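## Task

Take the orange jar out of the crowded tray and end holding it motionless in the air, squeezed firmly, with the fingertips well below its cap, its base more than one jar height above the tops of the remaining jars, and touching nothing else. All other jars must still be in the tray, the tray must lie flat on the table, and at the end no loose object other than the orange jar and the tray may be gripped or squeezed.

## Robot and tools

Robot: two six-joint arms, left_arm and right_arm, each with a two-finger parallel gripper. The names are labels only and say nothing about which side of an image an arm appears on.

Frame: every pose and velocity in a result uses one scene frame. Its origin is on the table surface midway between the arms, +x points out over the table, +z points up, and left_arm sits toward +y. Positions are in metres, orientation is a wxyz quaternion, velocities are m/s and rad/s. The reported hand position can be off from the true one, more so when the arm is stretched far.

Gripper geometry: the fingers point along the gripper's own +z and close along its y. end_effector_position is the point midway between the pads when closed. Closed fingertips extend about 19 mm past that point; fully open, about 6 mm. Closing pushes the tips roughly 13 mm farther from the arm, so keep that margin above the table or tray. A flat block projects about 9 cm from the last joint's axis toward the gripper's +x and rotates with it; watch it for collisions.

Tool execute_actions. Argument actions is a list holding zero or one item. An empty list only reports the state. An item {"rows": [...], "steps": n} moves the robot for n control steps (n from 1 to 15, default 15, each 1/30 s); rows holds 1 to 15 rows, one per step, and the final row repeats if there are fewer rows than steps. An item with only {"steps": n} (n up to 300) sends nothing and returns once n steps have passed since the previous result, counting your reply time. Optional pictures (true/false) controls whether images come back; by default they do.

Row layout: a single list of 18 numbers covering both arms. Numbers 1-6 are left_arm joint targets, then its gripper position, force_limit, speed; numbers 10-15 are right_arm joint targets, then its gripper position, force_limit, speed. Joint values are absolute target angles in radians, in the same column order as the Joint positions line: shoulder pan (-3.142 to 3.142), shoulder lift (-6.283 to 6.283), elbow (0.000 to 3.142), wrist 1, wrist 2, wrist 3 (each -6.283 to 6.283). A target more than 0.010 rad beyond a range end, and farther out than the current angle, gets the call refused with nothing sent. True ends may differ from the listed ones by up to 0.010 rad; a target past the true end is clipped there, and the result may print "joint sent to its limit" (possibly about an earlier action). Absence of that line does not prove there is room left.

Gripper numbers, each in [-1, 1], absolute settings rather than offsets. position: +1 fully open (85 mm), about -0.8 pads touch, -1 closes until blocked. force_limit: per-pad press on a 40 mm object after a slow close is about 20 N at -1, 128 N at 0, 235 N at +1; very thin or small items get less. speed: about 20 mm/s at -1, 85 at 0, 150 at +1; fast closing adds up to about 5 N (speed 0) or 12 N (speed +1). To keep a gripper unchanged, repeat its previous three numbers; a 0 is a real command. New force_limit or speed only apply after position changes by at least 0.01 (e.g. -1 to -0.98); to loosen a grip, open first.

Motion limits: commands are smoothed and lag about 0.17 s. Each step, a joint's target is held within a lead of its measured angle: 0.394 rad for shoulder pan and lift, 0.493 for elbow, 0.69 for the three wrists. If the targets would put the gripper more than 100 mm from where it is, all joints of that arm are scaled back. Large moves therefore take several calls, and a result may arrive before the arm has arrived. Between calls arms keep heading to the last row sent until they all nearly stop or a step is HELD.

Result lines: per-arm pose and velocity; Joint positions and Joint velocities (rad, rad/s) per arm; Wrist force and Wrist torque in the end effector's own axes, with noise (up to 3.7 N sd), a fixed offset (usually under 10 N), saturation near 200 N, and "no reading" possible at start. Gripper object_status: 0 moving, 1 blocked while opening, 2 blocked while closing (a grip), 3 reached target or pads met. position_measured is in counts: 3 open, ~78 is 60 mm, ~130 is 40 mm, ~180 is 20 mm, ~230 pads together. To grip, command -1, hold it, and confirm status 2. After a grip at force_limit -1 the status stays 2 even if the object slips out. "joint command not followed" means a clearance check altered joint targets; HELD marks steps whose row was not fully sent. MOTOR HOT appears from 70 °C; at 85 °C an OVER-TEMPERATURE FAULT brakes that arm until cooled.

Tool zoom_image: camera is one of cam_high, cam_low (672x504), cam_left_wrist, cam_right_wrist (504x504); region is [x0, y0, x1, y1] in pixels of that camera's latest image, origin top-left, at most 504 by 504. It gives a closer view.

Tool finished_scene: argument scene is the current scene's number; it ends that scene irreversibly, reports success and gives the next task.

Avoid: knocking anything off the table, dropping or slipping the jar, slamming, hard pushes, and arms pressing on each other. Joint torque at load limits (686, 686, 402, 99.5, 99.5, 99.5 N m from shoulder pan to wrist 3, held weight included) or any external force of 150 N stops that arm for 10 s and drops the rest of the call. Occasional tugs on held parts or nudges to loose objects can happen.

Each tool is called after "Emit:" in YAML: its name, and indented under it one key for each argument.

## Session

Emit:
execute_actions:
  actions: []

Scene clock: 0.00 s of 4400.00 s.
left_arm: end_effector_position=(+0.7258, +0.4385, +0.3194) position_measured=3 object_status=3 end_effector_quat_wxyz=(-0.033, +0.792, +0.435, -0.427) end_effector_velocity=(+0.001, -0.000, +0.000) end_effector_angular_velocity=(-0.000, -0.001, -0.000) | right_arm: end_effector_position=(+1.1937, +0.3785, +0.3834) position_measured=3 object_status=3 end_effector_quat_wxyz=(+0.111, -0.549, +0.630, +0.537) end_effector_velocity=(-0.000, -0.000, -0.001) end_effector_angular_velocity=(-0.000, -0.001, +0.001)
Joint positions: left_arm=[-0.346 -1.299  1.916 -1.462 -2.131  2.023] | right_arm=[ 0.193 -0.663  0.916 -1.421 -0.447 -1.363]
Joint velocities: left_arm=[-0.     0.    -0.001  0.    -0.     0.   ] | right_arm=[-0.    -0.     0.001 -0.001 -0.001 -0.001]
Motor temperatures (°C, as the motors report them): left_arm=[31 34 34 37 36 37] | right_arm=[34 32 33 37 36 36]
Wrist force (N, on the end effector, along its own x y z axes, offset not removed): no reading
Wrist torque (N m, same axes, about the end effector's origin, offset not removed): no reading

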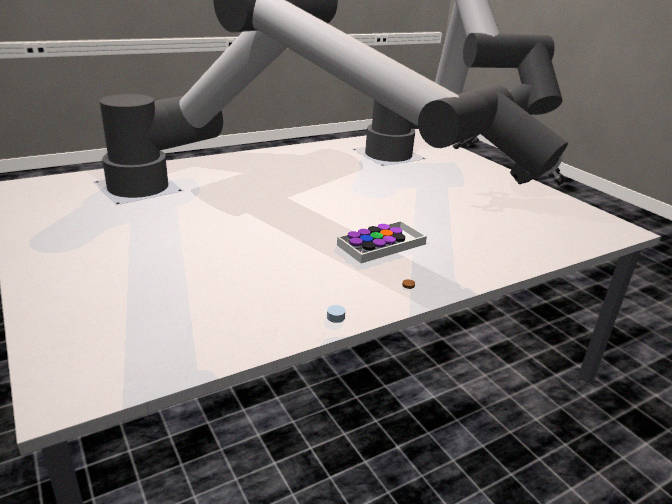

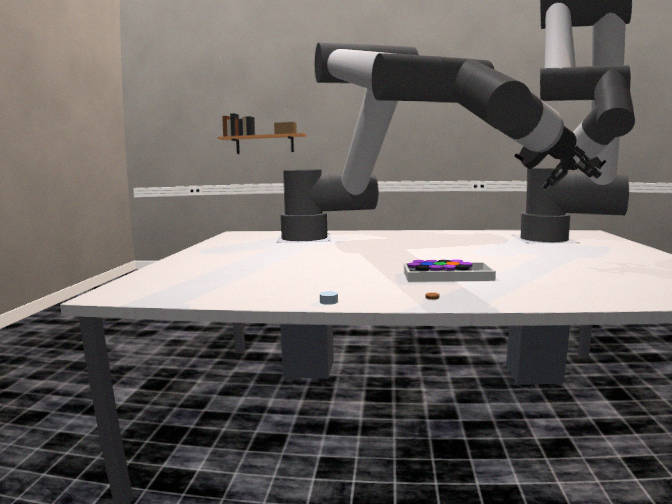

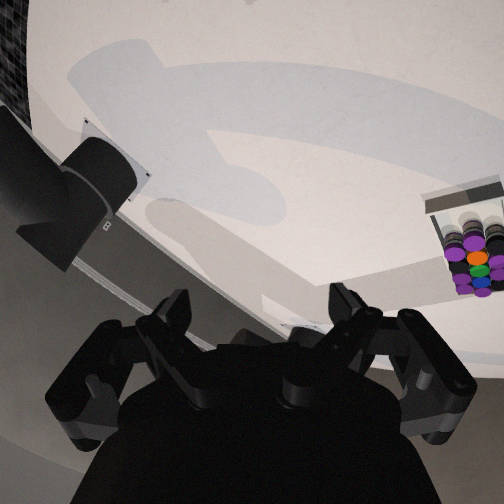

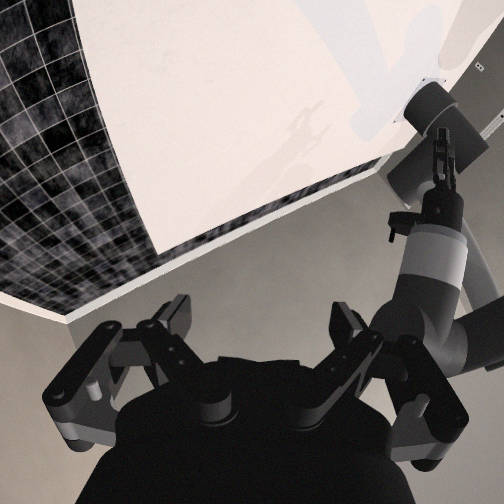

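Emit:
zoom_image:
  camera: "cam_high"
  region: [320, 200, 440, 290]

Emit:
zoom_image:
  camera: "cam_left_wrist"
  region: [384, 170, 504, 310]

Region (320, 200, 440, 290) of cam_high's 672x504 image, scaled by 4.200, with more detail than that image has; it fills the top 378 rows of this view, and the rest is white.

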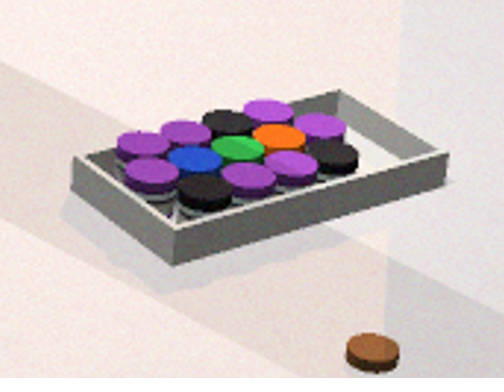

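Region (384, 170, 504, 310) of cam_left_wrist's 504x504 image, scaled by 3.600, with more detail than that image has; it fills the left 432 columns of this view, and the rest is white.

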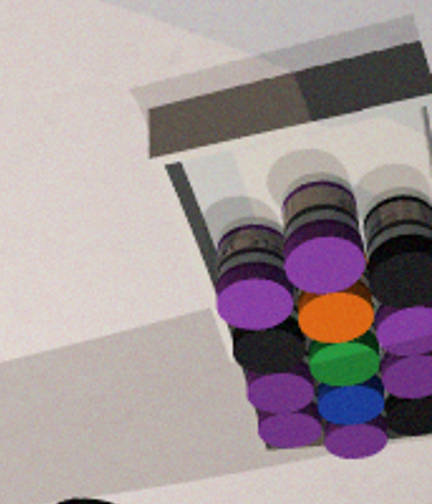

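Emit:
execute_actions:
  actions:
    - {"rows":[[0.35,-1.299,1.916,-1.462,-2.131,2.023,1,0,0,0.1,-0.9,1.1,-1.6,-1.2,-1.363,1,0,0]]}
  pictures: false

Emit:
execute_actions:
  actions:
    - {"rows":[[0.35,-1.299,1.916,-1.462,-2.131,2.023,1,0,0,0.26,-1.421,1.988,-2.138,-1.571,-1.363,1,0,0]]}
  pictures: false

Emit:
execute_actions:
  actions:
    - {"steps":60}

Scene clock: 24.63 s of 4400.00 s.
left_arm: end_effector_position=(+0.7609, +0.6292, +0.3193) position_measured=3 object_status=3 end_effector_quat_wxyz=(+0.022, +0.730, +0.533, -0.427) end_effector_velocity=(+0.025, +0.448, +0.000) end_effector_angular_velocity=(-0.000, -0.002, +0.598) | right_arm: end_effector_position=(+1.1942, +0.1781, +0.4028) position_measured=3 object_status=3 end_effector_quat_wxyz=(+0.066, -0.656, +0.675, +0.333) end_effector_velocity=(+0.025, -0.467, +0.047) end_effector_angular_velocity=(-0.907, -0.562, +0.139)
Joint positions: left_arm=[-0.087 -1.299  1.916 -1.462 -2.131  2.023] | right_arm=[ 0.13  -0.821  1.039 -1.541 -0.918 -1.363]
Joint velocities: left_arm=[ 0.598  0.    -0.002 -0.     0.     0.   ] | right_arm=[-0.12  -0.313  0.24  -0.232 -1.054 -0.   ]
Motor temperatures (°C, as the motors report them): left_arm=[31 34 34 37 36 37] | right_arm=[34 32 33 37 36 36]
Wrist force (N, on the end effector, along its own x y z axes, offset not removed): left_arm=[-10.7 4.2 3.8] | right_arm=[0.3 2.0 2.0]
Wrist torque (N m, same axes, about the end effector's origin, offset not removed): left_arm=[1.61 1.68 0.26] | right_arm=[0.45 0.49 0.64]
Steps of this call (steps 1 to 90: nothing new was sent; then 21.13 s passed at rest; steps 91 to 105: all 15 steps of this action). Readings (joint positions | what the end effector reports):
91: left_arm=[-0.346 -1.299 1.916 -1.462 -2.131 2.023] | right_arm=[0.193 -0.663 0.916 -1.421 -0.447 -1.363] | left_arm position_measured=3 object_status=3 | right_arm position_measured=3 object_status=3
92: left_arm=[-0.344 -1.299 1.916 -1.462 -2.131 2.023] | right_arm=[0.191 -0.665 0.918 -1.423 -0.449 -1.363] | left_arm position_measured=3 object_status=3 | right_arm position_measured=3 object_status=3
94: left_arm=[-0.310 -1.299 1.916 -1.462 -2.131 2.023] | right_arm=[0.180 -0.691 0.940 -1.444 -0.493 -1.363] | left_arm position_measured=3 object_status=3 | right_arm position_measured=3 object_status=3
98: left_arm=[-0.228 -1.299 1.916 -1.462 -2.131 2.023] | right_arm=[0.160 -0.743 0.979 -1.482 -0.656 -1.363] | left_arm position_measured=3 object_status=3 | right_arm position_measured=3 object_status=3
105: the state above

Scene clock: 25.13 s of 4400.00 s.
left_arm: end_effector_position=(+0.7388, +0.8535, +0.3192) position_measured=3 object_status=3 end_effector_quat_wxyz=(+0.086, +0.641, +0.637, -0.419) end_effector_velocity=(-0.111, +0.435, -0.000) end_effector_angular_velocity=(-0.000, +0.000, +0.598) | right_arm: end_effector_position=(+1.0284, +0.0934, +0.4818) position_measured=3 object_status=3 end_effector_quat_wxyz=(-0.073, +0.748, -0.653, -0.094) end_effector_velocity=(-0.415, -0.169, +0.000) end_effector_angular_velocity=(-0.363, -0.336, +0.091)
Joint positions: left_arm=[ 0.215 -1.299  1.916 -1.462 -2.131  2.023] | right_arm=[ 0.205 -1.142  1.43  -1.893 -1.336 -1.363]
Joint velocities: left_arm=[ 0.598  0.     0.    -0.     0.     0.   ] | right_arm=[ 0.107 -0.545  0.82  -0.471 -0.454  0.001]
Motor temperatures (°C, as the motors report them): left_arm=[31 34 34 37 36 37] | right_arm=[34 32 33 37 36 36]
Wrist force (N, on the end effector, along its own x y z axes, offset not removed): left_arm=[-9.3 3.5 3.4] | right_arm=[0.1 2.8 -1.5]
Wrist torque (N m, same axes, about the end effector's origin, offset not removed): left_arm=[1.43 1.61 0.29] | right_arm=[0.63 0.38 0.52]
Steps of this call (steps 1 to 15: all 15 steps of this action). Readings (joint positions | what the end effector reports):
1: left_arm=[-0.067 -1.299 1.916 -1.462 -2.131 2.023] | right_arm=[0.126 -0.832 1.047 -1.549 -0.953 -1.363] | left_arm position_measured=3 object_status=3 | right_arm position_measured=3 object_status=3
2: left_arm=[-0.047 -1.299 1.916 -1.462 -2.131 2.023] | right_arm=[0.124 -0.844 1.058 -1.559 -0.990 -1.363] | left_arm position_measured=3 object_status=3 | right_arm position_measured=3 object_status=3
4: left_arm=[-0.006 -1.299 1.916 -1.462 -2.131 2.023] | right_arm=[0.142 -0.892 1.111 -1.615 -1.071 -1.363] | left_arm position_measured=3 object_status=3 | right_arm position_measured=3 object_status=3
8: left_arm=[0.074 -1.299 1.916 -1.462 -2.131 2.023] | right_arm=[0.174 -0.994 1.238 -1.753 -1.201 -1.363] | left_arm position_measured=3 object_status=3 | right_arm position_measured=3 object_status=3
15: the state above

Scene clock: 27.13 s of 4400.00 s.
left_arm: end_effector_position=(+0.7072, +0.9496, +0.3191) position_measured=3 object_status=3 end_effector_quat_wxyz=(+0.114, +0.597, +0.679, -0.412) end_effector_velocity=(+0.001, -0.000, +0.001) end_effector_angular_velocity=(+0.000, -0.001, +0.000) | right_arm: end_effector_position=(+0.7206, -0.0492, +0.3498) position_measured=3 object_status=3 end_effector_quat_wxyz=(-0.000, +0.770, -0.638, +0.000) end_effector_velocity=(-0.001, +0.000, -0.000) end_effector_angular_velocity=(+0.000, +0.001, +0.000)
Joint positions: left_arm=[ 0.35  -1.299  1.916 -1.462 -2.131  2.023] | right_arm=[ 0.26  -1.421  1.988 -2.138 -1.571 -1.363]
Joint velocities: left_arm=[-0.    -0.001 -0.001 -0.    -0.    -0.   ] | right_arm=[ 0.    -0.     0.001  0.     0.001 -0.   ]
Motor temperatures (°C, as the motors report them): left_arm=[31 34 34 37 36 37] | right_arm=[34 32 33 37 36 36]
Wrist force (N, on the end effector, along its own x y z axes, offset not removed): left_arm=[-11.4 5.9 2.3] | right_arm=[1.2 3.4 -2.2]
Wrist torque (N m, same axes, about the end effector's origin, offset not removed): left_arm=[1.91 1.91 0.34] | right_arm=[0.75 0.29 0.66]
Steps of this call (steps 1 to 45: the robot went on to your last target; steps 46 to 60: nothing new was sent). Readings (joint positions | what the end effector reports):
1: left_arm=[0.235 -1.299 1.916 -1.462 -2.131 2.023] | right_arm=[0.209 -1.160 1.457 -1.909 -1.351 -1.363] | left_arm position_measured=3 object_status=3 | right_arm position_measured=3 object_status=3
2: left_arm=[0.255 -1.299 1.916 -1.462 -2.131 2.023] | right_arm=[0.212 -1.176 1.484 -1.923 -1.364 -1.363] | left_arm position_measured=3 object_status=3 | right_arm position_measured=3 object_status=3
4: left_arm=[0.292 -1.299 1.916 -1.462 -2.131 2.023] | right_arm=[0.218 -1.204 1.536 -1.947 -1.388 -1.363] | left_arm position_measured=3 object_status=3 | right_arm position_measured=3 object_status=3
8: left_arm=[0.330 -1.299 1.916 -1.462 -2.131 2.023] | right_arm=[0.227 -1.252 1.633 -1.989 -1.428 -1.363] | left_arm position_measured=3 object_status=3 | right_arm position_measured=3 object_status=3
60: the state above
All arms were judged still, so your last target was given up. Only a new action makes them travel on or press farther. Fingers that are still opening or closing keep moving.

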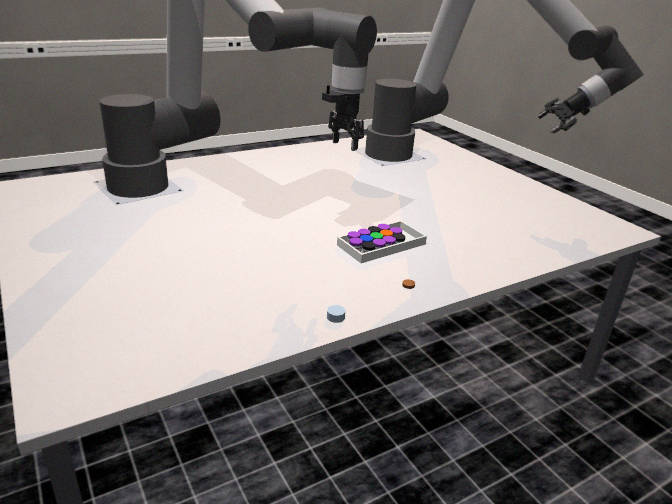

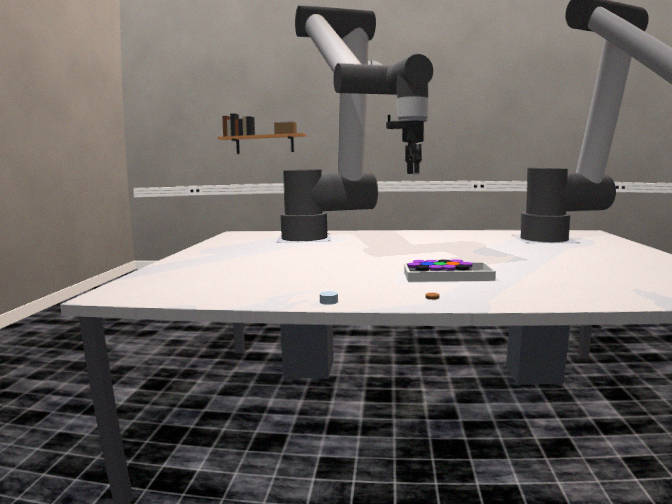

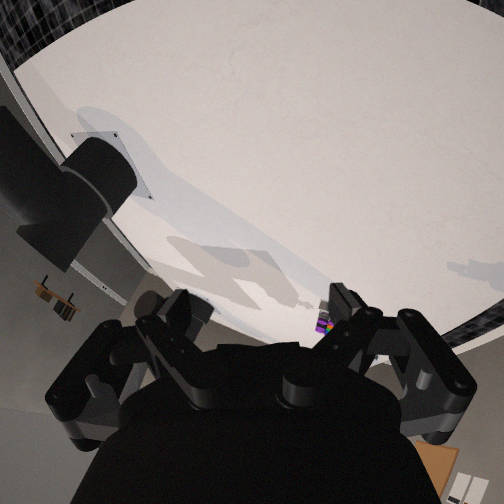

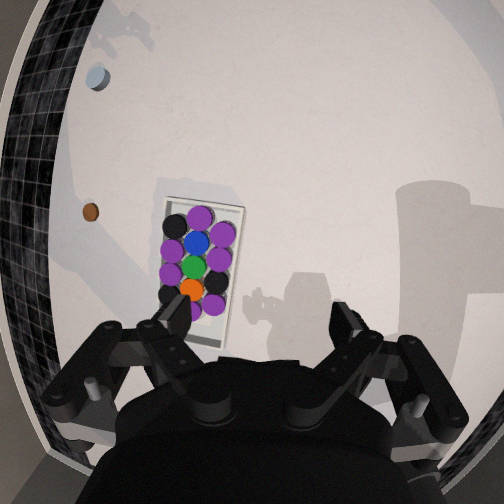

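Emit:
execute_actions:
  actions:
    - {"rows":[[0.35,-1.299,1.916,-1.462,-2.131,2.023,1,0,0,0.233,-1.21,1.9215,-2.282,-1.571,-1.263,1,0,0]]}
  pictures: false

Emit:
execute_actions:
  actions:
    - {"steps":20}

Scene clock: 35.53 s of 4400.00 s.
left_arm: end_effector_position=(+0.7072, +0.9496, +0.3191) position_measured=3 object_status=3 end_effector_quat_wxyz=(+0.114, +0.597, +0.679, -0.412) end_effector_velocity=(+0.001, +0.000, +0.001) end_effector_angular_velocity=(+0.001, -0.002, -0.000) | right_arm: end_effector_position=(+0.8311, -0.0305, +0.2315) position_measured=3 object_status=3 end_effector_quat_wxyz=(-0.000, +0.731, -0.682, +0.000) end_effector_velocity=(+0.070, +0.010, -0.096) end_effector_angular_velocity=(-0.000, +0.007, -0.079)
Joint positions: left_arm=[ 0.35  -1.299  1.916 -1.462 -2.131  2.023] | right_arm=[ 0.235 -1.227  1.927 -2.27  -1.571 -1.271]
Joint velocities: left_arm=[-0.    -0.    -0.002  0.     0.    -0.   ] | right_arm=[-0.016  0.14  -0.042 -0.092  0.002  0.062]
Motor temperatures (°C, as the motors report them): left_arm=[31 34 34 37 36 37] | right_arm=[34 32 33 37 36 36]
Wrist force (N, on the end effector, along its own x y z axes, offset not removed): left_arm=[-9.3 2.9 5.0] | right_arm=[-0.1 -0.4 5.3]
Wrist torque (N m, same axes, about the end effector's origin, offset not removed): left_arm=[1.27 1.54 0.30] | right_arm=[0.10 0.56 0.54]
Steps of this call (steps 1 to 90: nothing new was sent; then 4.90 s passed at rest; steps 91 to 105: all 15 steps of this action). Readings (joint positions | what the end effector reports):
91: left_arm=[0.350 -1.299 1.916 -1.462 -2.131 2.023] | right_arm=[0.260 -1.421 1.988 -2.138 -1.571 -1.363] | left_arm position_measured=3 object_status=3 | right_arm position_measured=3 object_status=3
92: left_arm=[0.350 -1.299 1.916 -1.462 -2.131 2.023] | right_arm=[0.259 -1.419 1.986 -2.140 -1.571 -1.361] | left_arm position_measured=3 object_status=3 | right_arm position_measured=3 object_status=3
94: left_arm=[0.350 -1.299 1.916 -1.462 -2.131 2.023] | right_arm=[0.254 -1.387 1.974 -2.166 -1.571 -1.343] | left_arm position_measured=3 object_status=3 | right_arm position_measured=3 object_status=3
98: left_arm=[0.350 -1.299 1.916 -1.462 -2.131 2.023] | right_arm=[0.245 -1.311 1.952 -2.215 -1.571 -1.309] | left_arm position_measured=3 object_status=3 | right_arm position_measured=3 object_status=3
105: the state above

Scene clock: 36.20 s of 4400.00 s.
left_arm: end_effector_position=(+0.7072, +0.9496, +0.3191) position_measured=3 object_status=3 end_effector_quat_wxyz=(+0.114, +0.597, +0.679, -0.412) end_effector_velocity=(-0.001, -0.001, -0.001) end_effector_angular_velocity=(-0.001, +0.002, -0.000) | right_arm: end_effector_position=(+0.8399, -0.0294, +0.2196) position_measured=3 object_status=3 end_effector_quat_wxyz=(+0.000, +0.728, -0.686, +0.000) end_effector_velocity=(-0.000, -0.000, -0.001) end_effector_angular_velocity=(+0.000, +0.001, -0.001)
Joint positions: left_arm=[ 0.35  -1.299  1.916 -1.462 -2.131  2.023] | right_arm=[ 0.233 -1.21   1.922 -2.282 -1.571 -1.263]
Joint velocities: left_arm=[-0.     0.     0.002  0.    -0.    -0.   ] | right_arm=[-0.     0.001 -0.     0.001  0.001  0.001]
Motor temperatures (°C, as the motors report them): left_arm=[31 34 34 37 36 37] | right_arm=[34 32 33 37 36 36]
Wrist force (N, on the end effector, along its own x y z axes, offset not removed): left_arm=[-12.3 6.9 4.8] | right_arm=[0.5 1.2 3.0]
Wrist torque (N m, same axes, about the end effector's origin, offset not removed): left_arm=[2.15 2.41 0.40] | right_arm=[0.36 0.38 0.60]
Steps of this call (steps 1 to 20: the robot went on to your last target). Readings (joint positions | what the end effector reports):
1: left_arm=[0.350 -1.299 1.916 -1.462 -2.131 2.023] | right_arm=[0.235 -1.223 1.926 -2.273 -1.571 -1.269] | left_arm position_measured=3 object_status=3 | right_arm position_measured=3 object_status=3
2: left_arm=[0.350 -1.299 1.916 -1.462 -2.131 2.023] | right_arm=[0.234 -1.220 1.925 -2.275 -1.571 -1.268] | left_arm position_measured=3 object_status=3 | right_arm position_measured=3 object_status=3
4: left_arm=[0.350 -1.299 1.916 -1.462 -2.131 2.023] | right_arm=[0.234 -1.216 1.923 -2.278 -1.571 -1.266] | left_arm position_measured=3 object_status=3 | right_arm position_measured=3 object_status=3
8: left_arm=[0.350 -1.299 1.916 -1.462 -2.131 2.023] | right_arm=[0.233 -1.212 1.922 -2.281 -1.571 -1.264] | left_arm position_measured=3 object_status=3 | right_arm position_measured=3 object_status=3
20: the state above

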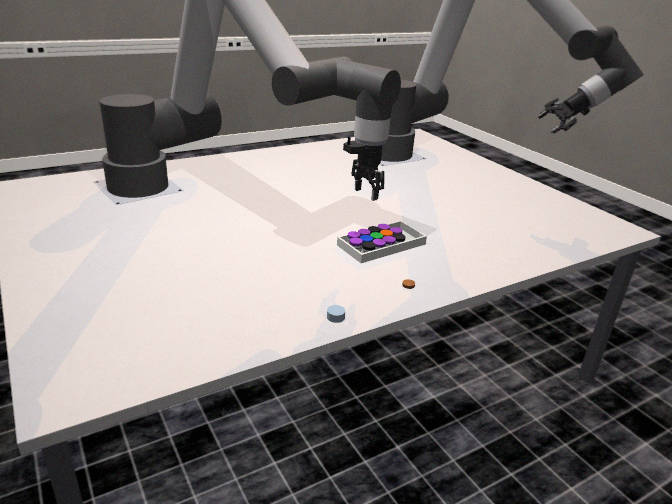

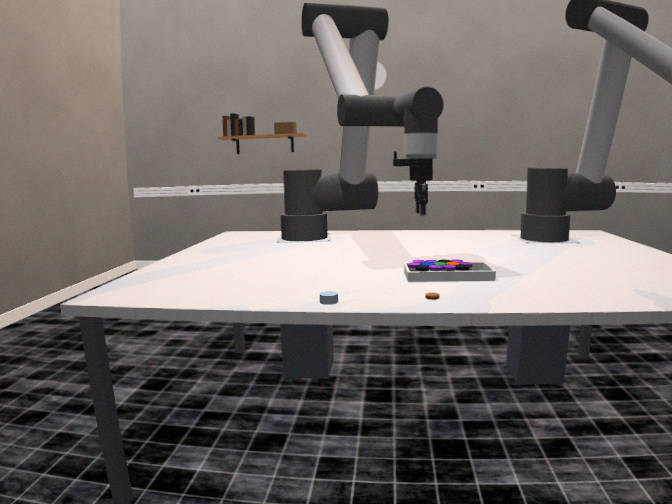

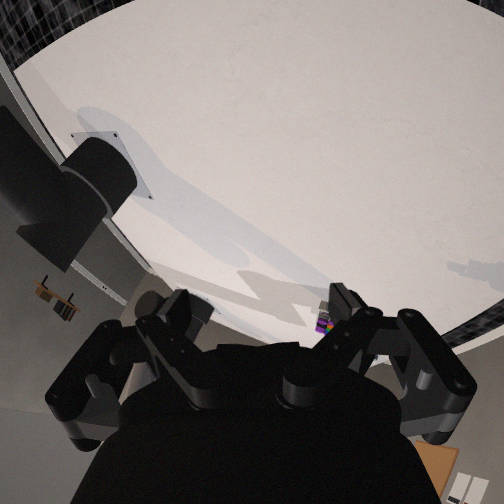

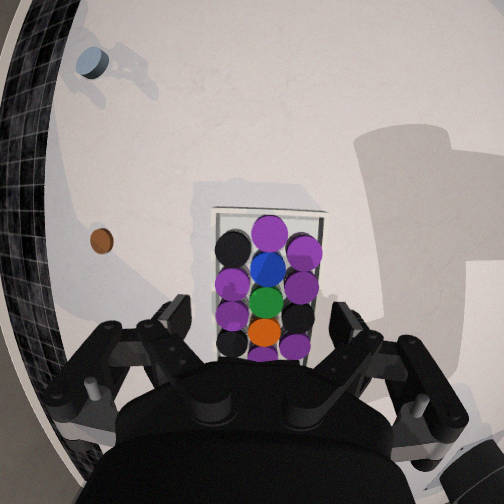

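Emit:
execute_actions:
  actions:
    - {"rows":[[0.35,-1.299,1.916,-1.462,-2.131,2.023,1,0,0,0.324,-1.0878,1.8877,-2.3707,-1.571,-1.153,1,0,0]]}
  pictures: false

Emit:
execute_actions:
  actions:
    - {"steps":15}

Scene clock: 56.27 s of 4400.00 s.
left_arm: end_effector_position=(+0.7072, +0.9496, +0.3191) position_measured=3 object_status=3 end_effector_quat_wxyz=(+0.114, +0.597, +0.679, -0.412) end_effector_velocity=(-0.001, +0.000, -0.001) end_effector_angular_velocity=(-0.001, +0.001, +0.001) | right_arm: end_effector_position=(+0.8337, +0.0659, +0.1342) position_measured=3 object_status=3 end_effector_quat_wxyz=(-0.000, -0.721, +0.692, -0.000) end_effector_velocity=(-0.006, +0.039, -0.036) end_effector_angular_velocity=(-0.002, +0.001, -0.005)
Joint positions: left_arm=[ 0.35  -1.299  1.916 -1.462 -2.131  2.023] | right_arm=[ 0.319 -1.094  1.889 -2.366 -1.571 -1.159]
Joint velocities: left_arm=[ 0.001  0.001  0.001 -0.    -0.    -0.   ] | right_arm=[ 0.036  0.048 -0.015 -0.032 -0.001  0.041]
Motor temperatures (°C, as the motors report them): left_arm=[31 34 34 37 36 37] | right_arm=[34 32 33 37 36 36]
Wrist force (N, on the end effector, along its own x y z axes, offset not removed): left_arm=[-7.3 3.6 3.0] | right_arm=[0.0 2.4 1.4]
Wrist torque (N m, same axes, about the end effector's origin, offset not removed): left_arm=[1.45 1.08 0.37] | right_arm=[0.57 0.51 0.65]
Steps of this call (steps 1 to 15: the robot went on to your last target; steps 16 to 90: nothing new was sent; then 16.57 s passed at rest; steps 91 to 105: all 15 steps of this action). Readings (joint positions | what the end effector reports):
91: left_arm=[0.350 -1.299 1.916 -1.462 -2.131 2.023] | right_arm=[0.233 -1.210 1.921 -2.282 -1.571 -1.263] | left_arm position_measured=3 object_status=3 | right_arm position_measured=3 object_status=3
92: left_arm=[0.350 -1.299 1.916 -1.462 -2.131 2.023] | right_arm=[0.235 -1.208 1.920 -2.284 -1.571 -1.261] | left_arm position_measured=3 object_status=3 | right_arm position_measured=3 object_status=3
94: left_arm=[0.350 -1.299 1.916 -1.462 -2.131 2.023] | right_arm=[0.256 -1.181 1.912 -2.305 -1.571 -1.235] | left_arm position_measured=3 object_status=3 | right_arm position_measured=3 object_status=3
98: left_arm=[0.350 -1.299 1.916 -1.462 -2.131 2.023] | right_arm=[0.296 -1.127 1.898 -2.343 -1.571 -1.188] | left_arm position_measured=3 object_status=3 | right_arm position_measured=3 object_status=3
105: the state above

Scene clock: 56.77 s of 4400.00 s.
left_arm: end_effector_position=(+0.7072, +0.9496, +0.3191) position_measured=3 object_status=3 end_effector_quat_wxyz=(+0.114, +0.597, +0.679, -0.412) end_effector_velocity=(+0.000, +0.000, +0.000) end_effector_angular_velocity=(+0.000, -0.000, +0.000) | right_arm: end_effector_position=(+0.8328, +0.0708, +0.1297) position_measured=3 object_status=3 end_effector_quat_wxyz=(-0.000, -0.721, +0.693, -0.000) end_effector_velocity=(-0.001, +0.001, -0.001) end_effector_angular_velocity=(+0.001, +0.001, +0.001)
Joint positions: left_arm=[ 0.35  -1.299  1.916 -1.462 -2.131  2.023] | right_arm=[ 0.324 -1.088  1.888 -2.371 -1.571 -1.153]
Joint velocities: left_arm=[-0.     0.    -0.001 -0.    -0.    -0.   ] | right_arm=[ 0.001  0.001  0.    -0.     0.001 -0.   ]
Motor temperatures (°C, as the motors report them): left_arm=[31 34 34 37 36 37] | right_arm=[34 32 33 37 36 36]
Wrist force (N, on the end effector, along its own x y z axes, offset not removed): left_arm=[-9.7 1.9 4.8] | right_arm=[1.4 4.6 -0.5]
Wrist torque (N m, same axes, about the end effector's origin, offset not removed): left_arm=[1.06 1.37 0.33] | right_arm=[1.06 0.20 0.55]
Steps of this call (steps 1 to 15: the robot went on to your last target). Readings (joint positions | what the end effector reports):
1: left_arm=[0.350 -1.299 1.916 -1.462 -2.131 2.023] | right_arm=[0.321 -1.092 1.889 -2.367 -1.571 -1.157] | left_arm position_measured=3 object_status=3 | right_arm position_measured=3 object_status=3
2: left_arm=[0.350 -1.299 1.916 -1.462 -2.131 2.023] | right_arm=[0.321 -1.091 1.889 -2.368 -1.571 -1.156] | left_arm position_measured=3 object_status=3 | right_arm position_measured=3 object_status=3
4: left_arm=[0.350 -1.299 1.916 -1.462 -2.131 2.023] | right_arm=[0.322 -1.090 1.888 -2.369 -1.571 -1.155] | left_arm position_measured=3 object_status=3 | right_arm position_measured=3 object_status=3
8: left_arm=[0.350 -1.299 1.916 -1.462 -2.131 2.023] | right_arm=[0.323 -1.089 1.888 -2.370 -1.571 -1.154] | left_arm position_measured=3 object_status=3 | right_arm position_measured=3 object_status=3
15: the state above
All arms were judged still, so your last target was given up. Only a new action makes them travel on or press farther. Fingers that are still opening or closing keep moving.

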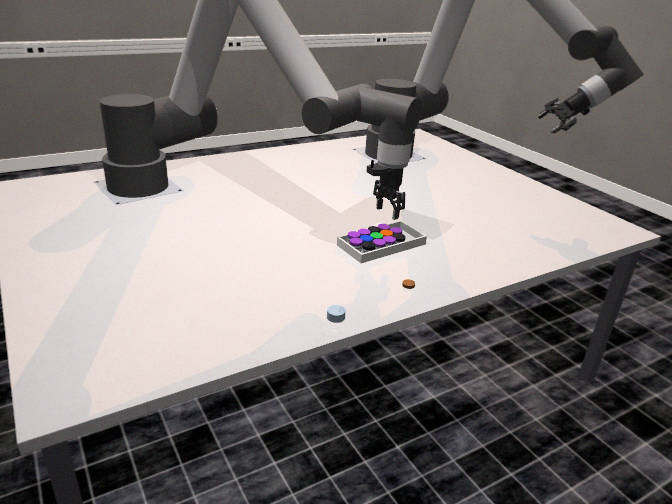

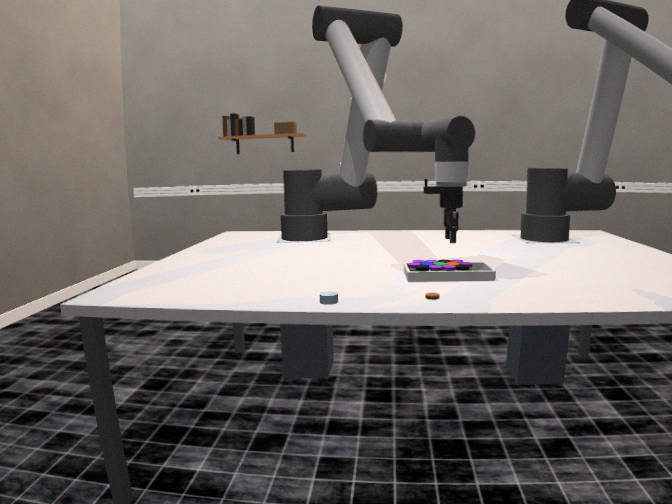

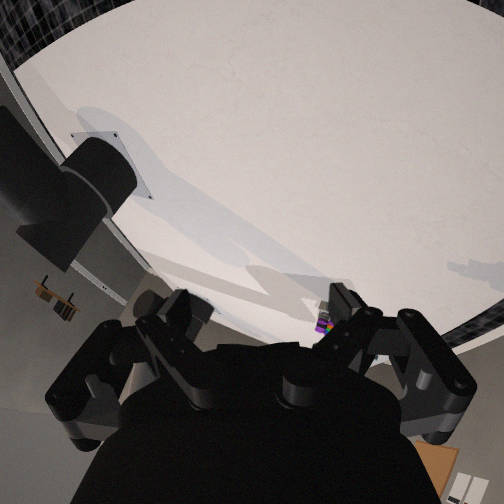

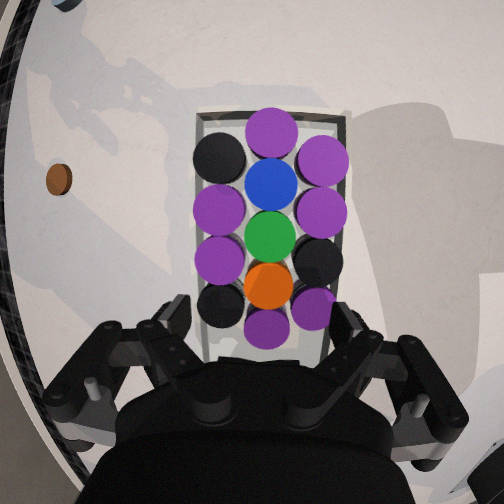

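Emit:
execute_actions:
  actions:
    - {"rows":[[0.35,-1.299,1.916,-1.462,-2.131,2.023,1,0,0,0.345,-1.0414,1.8927,-2.4221,-1.571,-1.132,0.75,0,0]]}
  pictures: false

Emit:
execute_actions:
  actions:
    - {"steps":10}

Emit:
zoom_image:
  camera: "cam_low"
  region: [390, 200, 510, 290]

Scene clock: 67.97 s of 4400.00 s.
left_arm: end_effector_position=(+0.7072, +0.9496, +0.3191) position_measured=3 object_status=3 end_effector_quat_wxyz=(+0.114, +0.597, +0.679, -0.412) end_effector_velocity=(-0.001, +0.000, -0.001) end_effector_angular_velocity=(-0.000, +0.002, +0.000) | right_arm: end_effector_position=(+0.8259, +0.0917, +0.0863) position_measured=35 object_status=0 end_effector_quat_wxyz=(-0.000, -0.721, +0.693, -0.000) end_effector_velocity=(-0.003, +0.006, -0.012) end_effector_angular_velocity=(+0.002, +0.002, +0.001)
Joint positions: left_arm=[ 0.35  -1.299  1.916 -1.462 -2.131  2.023] | right_arm=[ 0.344 -1.043  1.892 -2.42  -1.571 -1.133]
Joint velocities: left_arm=[ 0.     0.001  0.001 -0.     0.     0.   ] | right_arm=[ 0.006  0.012  0.001 -0.013  0.003  0.005]
Motor temperatures (°C, as the motors report them): left_arm=[31 34 34 37 36 37] | right_arm=[34 32 33 37 36 36]
Wrist force (N, on the end effector, along its own x y z axes, offset not removed): left_arm=[-10.1 2.7 6.5] | right_arm=[-0.3 0.7 0.9]
Wrist torque (N m, same axes, about the end effector's origin, offset not removed): left_arm=[1.15 1.58 0.32] | right_arm=[0.20 0.51 0.67]
Steps of this call (steps 1 to 90: nothing new was sent; then 7.70 s passed at rest; steps 91 to 105: all 15 steps of this action). Readings (joint positions | what the end effector reports):
91: left_arm=[0.350 -1.299 1.916 -1.462 -2.131 2.023] | right_arm=[0.324 -1.088 1.888 -2.371 -1.571 -1.153] | left_arm position_measured=3 object_status=3 | right_arm position_measured=3 object_status=0
92: left_arm=[0.350 -1.299 1.916 -1.462 -2.131 2.023] | right_arm=[0.325 -1.086 1.888 -2.373 -1.571 -1.152] | left_arm position_measured=3 object_status=3 | right_arm position_measured=3 object_status=0
94: left_arm=[0.350 -1.299 1.916 -1.462 -2.131 2.023] | right_arm=[0.332 -1.071 1.889 -2.389 -1.571 -1.145] | left_arm position_measured=3 object_status=3 | right_arm position_measured=10 object_status=0
98: left_arm=[0.350 -1.299 1.916 -1.462 -2.131 2.023] | right_arm=[0.341 -1.052 1.892 -2.411 -1.571 -1.137] | left_arm position_measured=3 object_status=3 | right_arm position_measured=31 object_status=0
105: the state above

Scene clock: 68.30 s of 4400.00 s.
left_arm: end_effector_position=(+0.7072, +0.9496, +0.3191) position_measured=3 object_status=3 end_effector_quat_wxyz=(+0.114, +0.597, +0.679, -0.412) end_effector_velocity=(+0.000, -0.000, +0.001) end_effector_angular_velocity=(+0.001, -0.001, -0.000) | right_arm: end_effector_position=(+0.8256, +0.0924, +0.0849) position_measured=35 object_status=3 end_effector_quat_wxyz=(-0.000, -0.721, +0.693, -0.000) end_effector_velocity=(+0.000, +0.000, -0.001) end_effector_angular_velocity=(+0.000, +0.000, +0.001)
Joint positions: left_arm=[ 0.35  -1.299  1.916 -1.462 -2.131  2.023] | right_arm=[ 0.345 -1.042  1.893 -2.422 -1.571 -1.132]
Joint velocities: left_arm=[-0.    -0.001 -0.     0.     0.    -0.   ] | right_arm=[ 0.     0.001 -0.    -0.     0.    -0.001]
Motor temperatures (°C, as the motors report them): left_arm=[31 34 34 37 36 37] | right_arm=[34 32 33 37 36 36]
Wrist force (N, on the end effector, along its own x y z axes, offset not removed): left_arm=[-6.9 3.2 5.3] | right_arm=[3.3 3.0 0.4]
Wrist torque (N m, same axes, about the end effector's origin, offset not removed): left_arm=[1.27 0.91 0.21] | right_arm=[0.71 -0.18 0.58]
Steps of this call (steps 1 to 10: the robot went on to your last target). Readings (joint positions | what the end effector reports):
1: left_arm=[0.350 -1.299 1.916 -1.462 -2.131 2.023] | right_arm=[0.344 -1.043 1.893 -2.421 -1.571 -1.133] | left_arm position_measured=3 object_status=3 | right_arm position_measured=35 object_status=0
2: left_arm=[0.350 -1.299 1.916 -1.462 -2.131 2.023] | right_arm=[0.345 -1.042 1.893 -2.421 -1.571 -1.132] | left_arm position_measured=3 object_status=3 | right_arm position_measured=35 object_status=0
4: left_arm=[0.350 -1.299 1.916 -1.462 -2.131 2.023] | right_arm=[0.345 -1.042 1.893 -2.421 -1.571 -1.132] | left_arm position_measured=3 object_status=3 | right_arm position_measured=35 object_status=3
8: left_arm=[0.350 -1.299 1.916 -1.462 -2.131 2.023] | right_arm=[0.345 -1.042 1.893 -2.422 -1.571 -1.132] | left_arm position_measured=3 object_status=3 | right_arm position_measured=35 object_status=3
10: the state above

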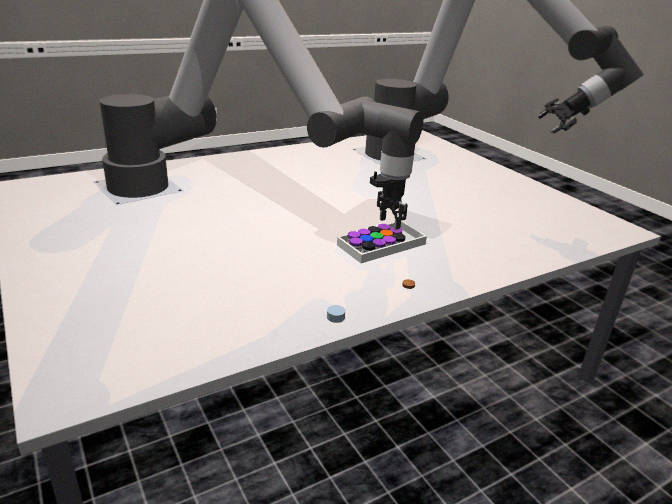

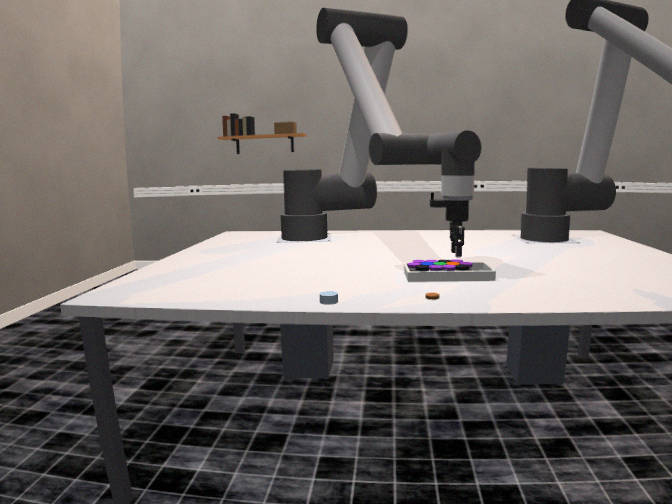

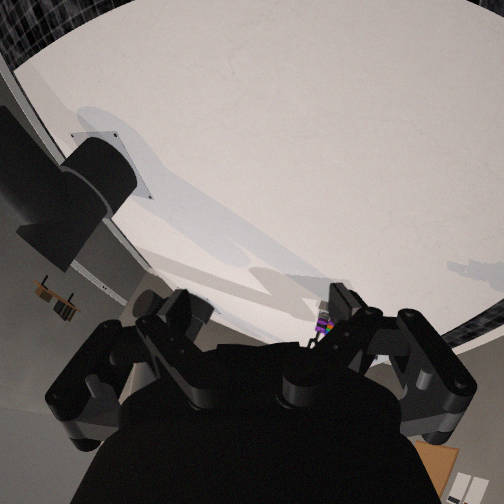

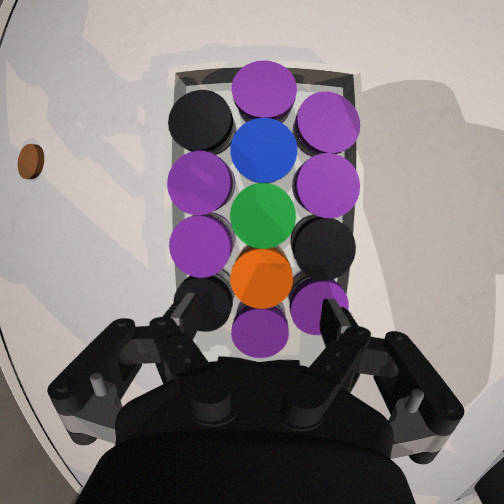

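Region (390, 200, 510, 290) of cam_low's 672x504 image, scaled by 4.200, with more detail than that image has; it fills the top 378 rows of this view, and the rest is white.

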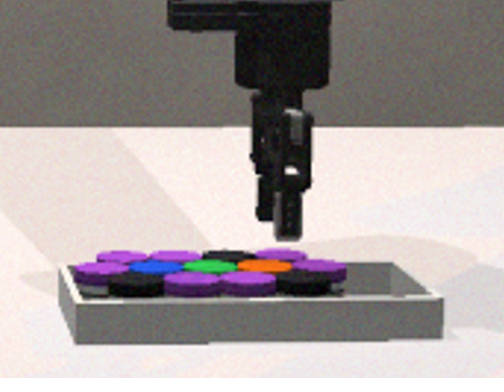

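Emit:
execute_actions:
  actions:
    - {"rows":[[0.35,-1.299,1.916,-1.462,-2.131,2.023,1,0,0,0.3525,-1.0185,1.894,-2.4463,-1.571,-1.1245,0.75,0,0]]}

Emit:
zoom_image:
  camera: "cam_low"
  region: [420, 230, 500, 290]

Scene clock: 72.90 s of 4400.00 s.
left_arm: end_effector_position=(+0.7072, +0.9496, +0.3191) position_measured=3 object_status=3 end_effector_quat_wxyz=(+0.114, +0.597, +0.679, -0.412) end_effector_velocity=(+0.001, +0.000, +0.001) end_effector_angular_velocity=(+0.001, -0.001, -0.000) | right_arm: end_effector_position=(+0.8236, +0.1003, +0.0638) position_measured=35 object_status=3 end_effector_quat_wxyz=(-0.000, -0.721, +0.693, -0.000) end_effector_velocity=(-0.000, +0.003, -0.005) end_effector_angular_velocity=(+0.001, -0.001, +0.001)
Joint positions: left_arm=[ 0.35  -1.299  1.916 -1.462 -2.131  2.023] | right_arm=[ 0.352 -1.019  1.894 -2.445 -1.571 -1.125]
Joint velocities: left_arm=[-0.    -0.    -0.001  0.     0.    -0.   ] | right_arm=[ 0.002  0.006  0.    -0.008  0.001  0.001]
Motor temperatures (°C, as the motors report them): left_arm=[31 34 34 37 36 37] | right_arm=[34 32 33 37 36 36]
Wrist force (N, on the end effector, along its own x y z axes, offset not removed): left_arm=[-11.2 3.7 7.3] | right_arm=[1.7 3.4 1.7]
Wrist torque (N m, same axes, about the end effector's origin, offset not removed): left_arm=[1.37 1.89 0.31] | right_arm=[0.77 0.12 0.55]
Steps of this call (steps 1 to 15: the robot went on to your last target; steps 16 to 90: nothing new was sent; then 1.10 s passed at rest; steps 91 to 105: all 15 steps of this action). Readings (joint positions | what the end effector reports):
91: left_arm=[0.350 -1.299 1.916 -1.462 -2.131 2.023] | right_arm=[0.345 -1.041 1.893 -2.422 -1.571 -1.132] | left_arm position_measured=3 object_status=3 | right_arm position_measured=35 object_status=3
92: left_arm=[0.350 -1.299 1.916 -1.462 -2.131 2.023] | right_arm=[0.346 -1.040 1.893 -2.423 -1.571 -1.131] | left_arm position_measured=3 object_status=3 | right_arm position_measured=35 object_status=3
94: left_arm=[0.350 -1.299 1.916 -1.462 -2.131 2.023] | right_arm=[0.348 -1.033 1.893 -2.431 -1.571 -1.129] | left_arm position_measured=3 object_status=3 | right_arm position_measured=35 object_status=3
98: left_arm=[0.350 -1.299 1.916 -1.462 -2.131 2.023] | right_arm=[0.351 -1.023 1.894 -2.441 -1.571 -1.126] | left_arm position_measured=3 object_status=3 | right_arm position_measured=35 object_status=3
105: the state above

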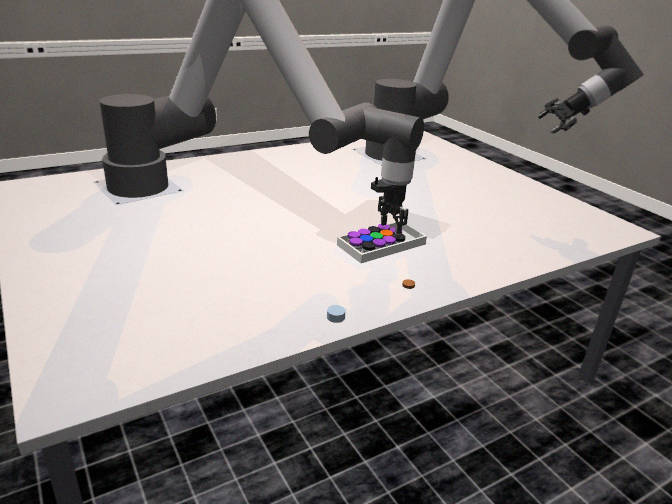

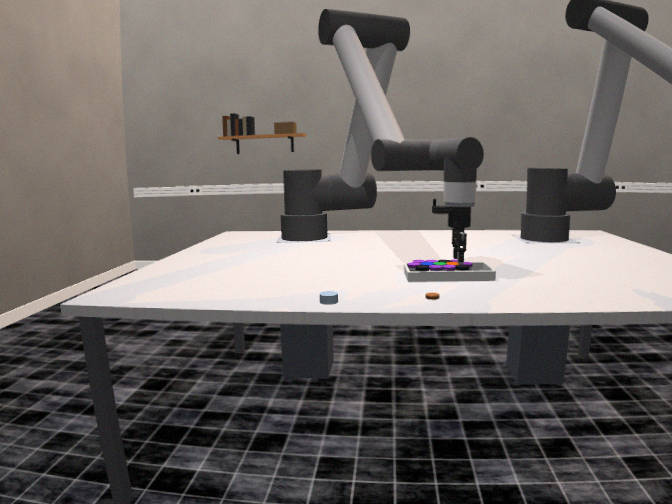

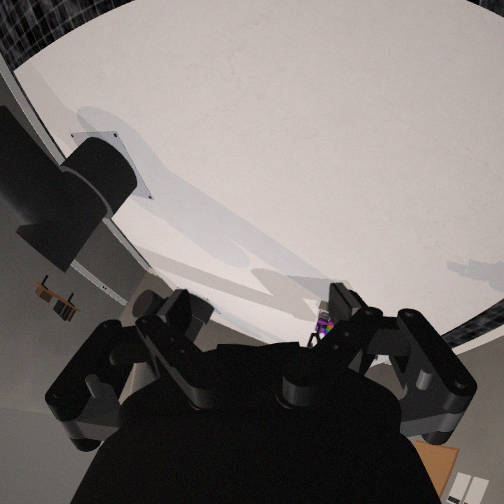

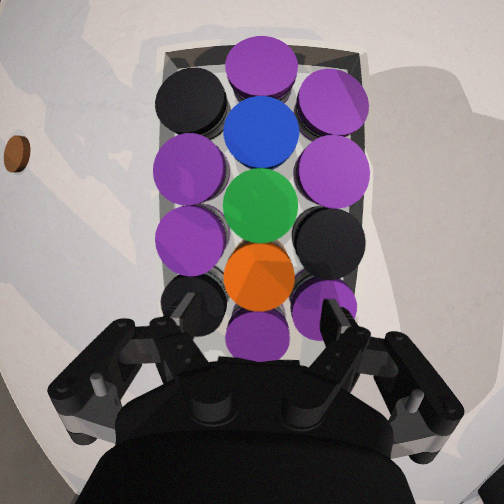

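Region (420, 230, 500, 290) of cam_low's 672x504 image, scaled by 6.300, with more detail than that image has; it fills the top 378 rows of this view, and the rest is white.

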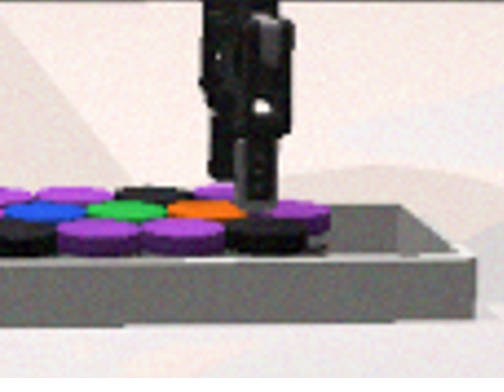

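About 7 mm left. Down 5 mm, then small steps.

Emit:
execute_actions:
  actions:
    - {"rows":[[0.35,-1.299,1.916,-1.462,-2.131,2.023,1,0,0,0.3525,-1.014,1.8955,-2.4523,-1.571,-1.1245,0.75,0,0]]}
  pictures: false

Emit:
execute_actions:
  actions:
    - {"rows":[[0.35,-1.299,1.916,-1.462,-2.131,2.023,1,0,0,0.3525,-1.0122,1.8961,-2.4547,-1.571,-1.1245,0.75,0,0]]}
  pictures: false

Scene clock: 76.80 s of 4400.00 s.
left_arm: end_effector_position=(+0.7072, +0.9496, +0.3191) position_measured=3 object_status=3 end_effector_quat_wxyz=(+0.114, +0.597, +0.679, -0.412) end_effector_velocity=(+0.000, +0.001, +0.001) end_effector_angular_velocity=(+0.001, -0.002, +0.001) | right_arm: end_effector_position=(+0.8235, +0.1005, +0.0584) position_measured=35 object_status=3 end_effector_quat_wxyz=(-0.000, -0.721, +0.693, -0.000) end_effector_velocity=(+0.001, -0.000, -0.001) end_effector_angular_velocity=(-0.001, -0.002, -0.000)
Joint positions: left_arm=[ 0.35  -1.299  1.916 -1.462 -2.131  2.023] | right_arm=[ 0.353 -1.014  1.895 -2.452 -1.571 -1.124]
Joint velocities: left_arm=[ 0.001 -0.001 -0.001 -0.001  0.    -0.   ] | right_arm=[-0.     0.001 -0.    -0.002 -0.001  0.   ]
Motor temperatures (°C, as the motors report them): left_arm=[31 34 34 37 36 37] | right_arm=[34 32 33 37 36 36]
Wrist force (N, on the end effector, along its own x y z axes, offset not removed): left_arm=[-8.9 1.6 4.7] | right_arm=[0.0 1.5 -2.6]
Wrist torque (N m, same axes, about the end effector's origin, offset not removed): left_arm=[1.21 1.34 0.29] | right_arm=[0.35 0.51 0.50]
Steps of this call (steps 1 to 15: the robot went on to your last target; steps 16 to 90: nothing new was sent; then 0.40 s passed at rest; steps 91 to 105: all 15 steps of this action). Readings (joint positions | what the end effector reports):
91: left_arm=[0.350 -1.299 1.916 -1.462 -2.131 2.023] | right_arm=[0.353 -1.018 1.894 -2.446 -1.571 -1.124] | left_arm position_measured=3 object_status=3 | right_arm position_measured=35 object_status=3
92: left_arm=[0.350 -1.299 1.916 -1.462 -2.131 2.023] | right_arm=[0.353 -1.018 1.894 -2.447 -1.571 -1.124] | left_arm position_measured=3 object_status=3 | right_arm position_measured=35 object_status=3
94: left_arm=[0.350 -1.299 1.916 -1.462 -2.131 2.023] | right_arm=[0.353 -1.017 1.895 -2.449 -1.571 -1.125] | left_arm position_measured=3 object_status=3 | right_arm position_measured=35 object_status=3
98: left_arm=[0.350 -1.299 1.916 -1.462 -2.131 2.023] | right_arm=[0.353 -1.015 1.895 -2.451 -1.571 -1.124] | left_arm position_measured=3 object_status=3 | right_arm position_measured=35 object_status=3
105: the state above

Scene clock: 77.30 s of 4400.00 s.
left_arm: end_effector_position=(+0.7072, +0.9496, +0.3191) position_measured=3 object_status=3 end_effector_quat_wxyz=(+0.114, +0.597, +0.679, -0.412) end_effector_velocity=(-0.001, +0.001, -0.001) end_effector_angular_velocity=(-0.001, +0.001, +0.001) | right_arm: end_effector_position=(+0.8236, +0.1005, +0.0566) position_measured=35 object_status=3 end_effector_quat_wxyz=(+0.000, -0.721, +0.693, -0.000) end_effector_velocity=(+0.000, -0.000, -0.000) end_effector_angular_velocity=(+0.000, -0.001, -0.001)
Joint positions: left_arm=[ 0.35  -1.299  1.916 -1.462 -2.131  2.023] | right_arm=[ 0.353 -1.012  1.896 -2.455 -1.571 -1.124]
Joint velocities: left_arm=[ 0.001  0.001  0.     0.    -0.     0.   ] | right_arm=[-0.     0.     0.    -0.001 -0.     0.001]
Motor temperatures (°C, as the motors report them): left_arm=[31 34 34 37 36 37] | right_arm=[34 32 33 37 36 36]
Wrist force (N, on the end effector, along its own x y z axes, offset not removed): left_arm=[-6.9 3.7 1.0] | right_arm=[3.7 8.1 -22.6]
Wrist torque (N m, same axes, about the end effector's origin, offset not removed): left_arm=[1.35 1.01 0.48] | right_arm=[0.86 0.53 0.62]
Steps of this call (steps 1 to 15: all 15 steps of this action). Readings (joint positions | what the end effector reports):
1: left_arm=[0.350 -1.299 1.916 -1.462 -2.131 2.023] | right_arm=[0.353 -1.014 1.895 -2.452 -1.571 -1.124] | left_arm position_measured=3 object_status=3 | right_arm position_measured=35 object_status=3
2: left_arm=[0.350 -1.299 1.916 -1.462 -2.131 2.023] | right_arm=[0.353 -1.014 1.896 -2.452 -1.571 -1.124] | left_arm position_measured=3 object_status=3 | right_arm position_measured=35 object_status=3
4: left_arm=[0.350 -1.299 1.916 -1.462 -2.131 2.023] | right_arm=[0.353 -1.013 1.896 -2.453 -1.571 -1.124] | left_arm position_measured=3 object_status=3 | right_arm position_measured=35 object_status=3
8: left_arm=[0.350 -1.299 1.916 -1.462 -2.131 2.023] | right_arm=[0.353 -1.013 1.896 -2.454 -1.571 -1.124] | left_arm position_measured=3 object_status=3 | right_arm position_measured=35 object_status=3
15: the state above


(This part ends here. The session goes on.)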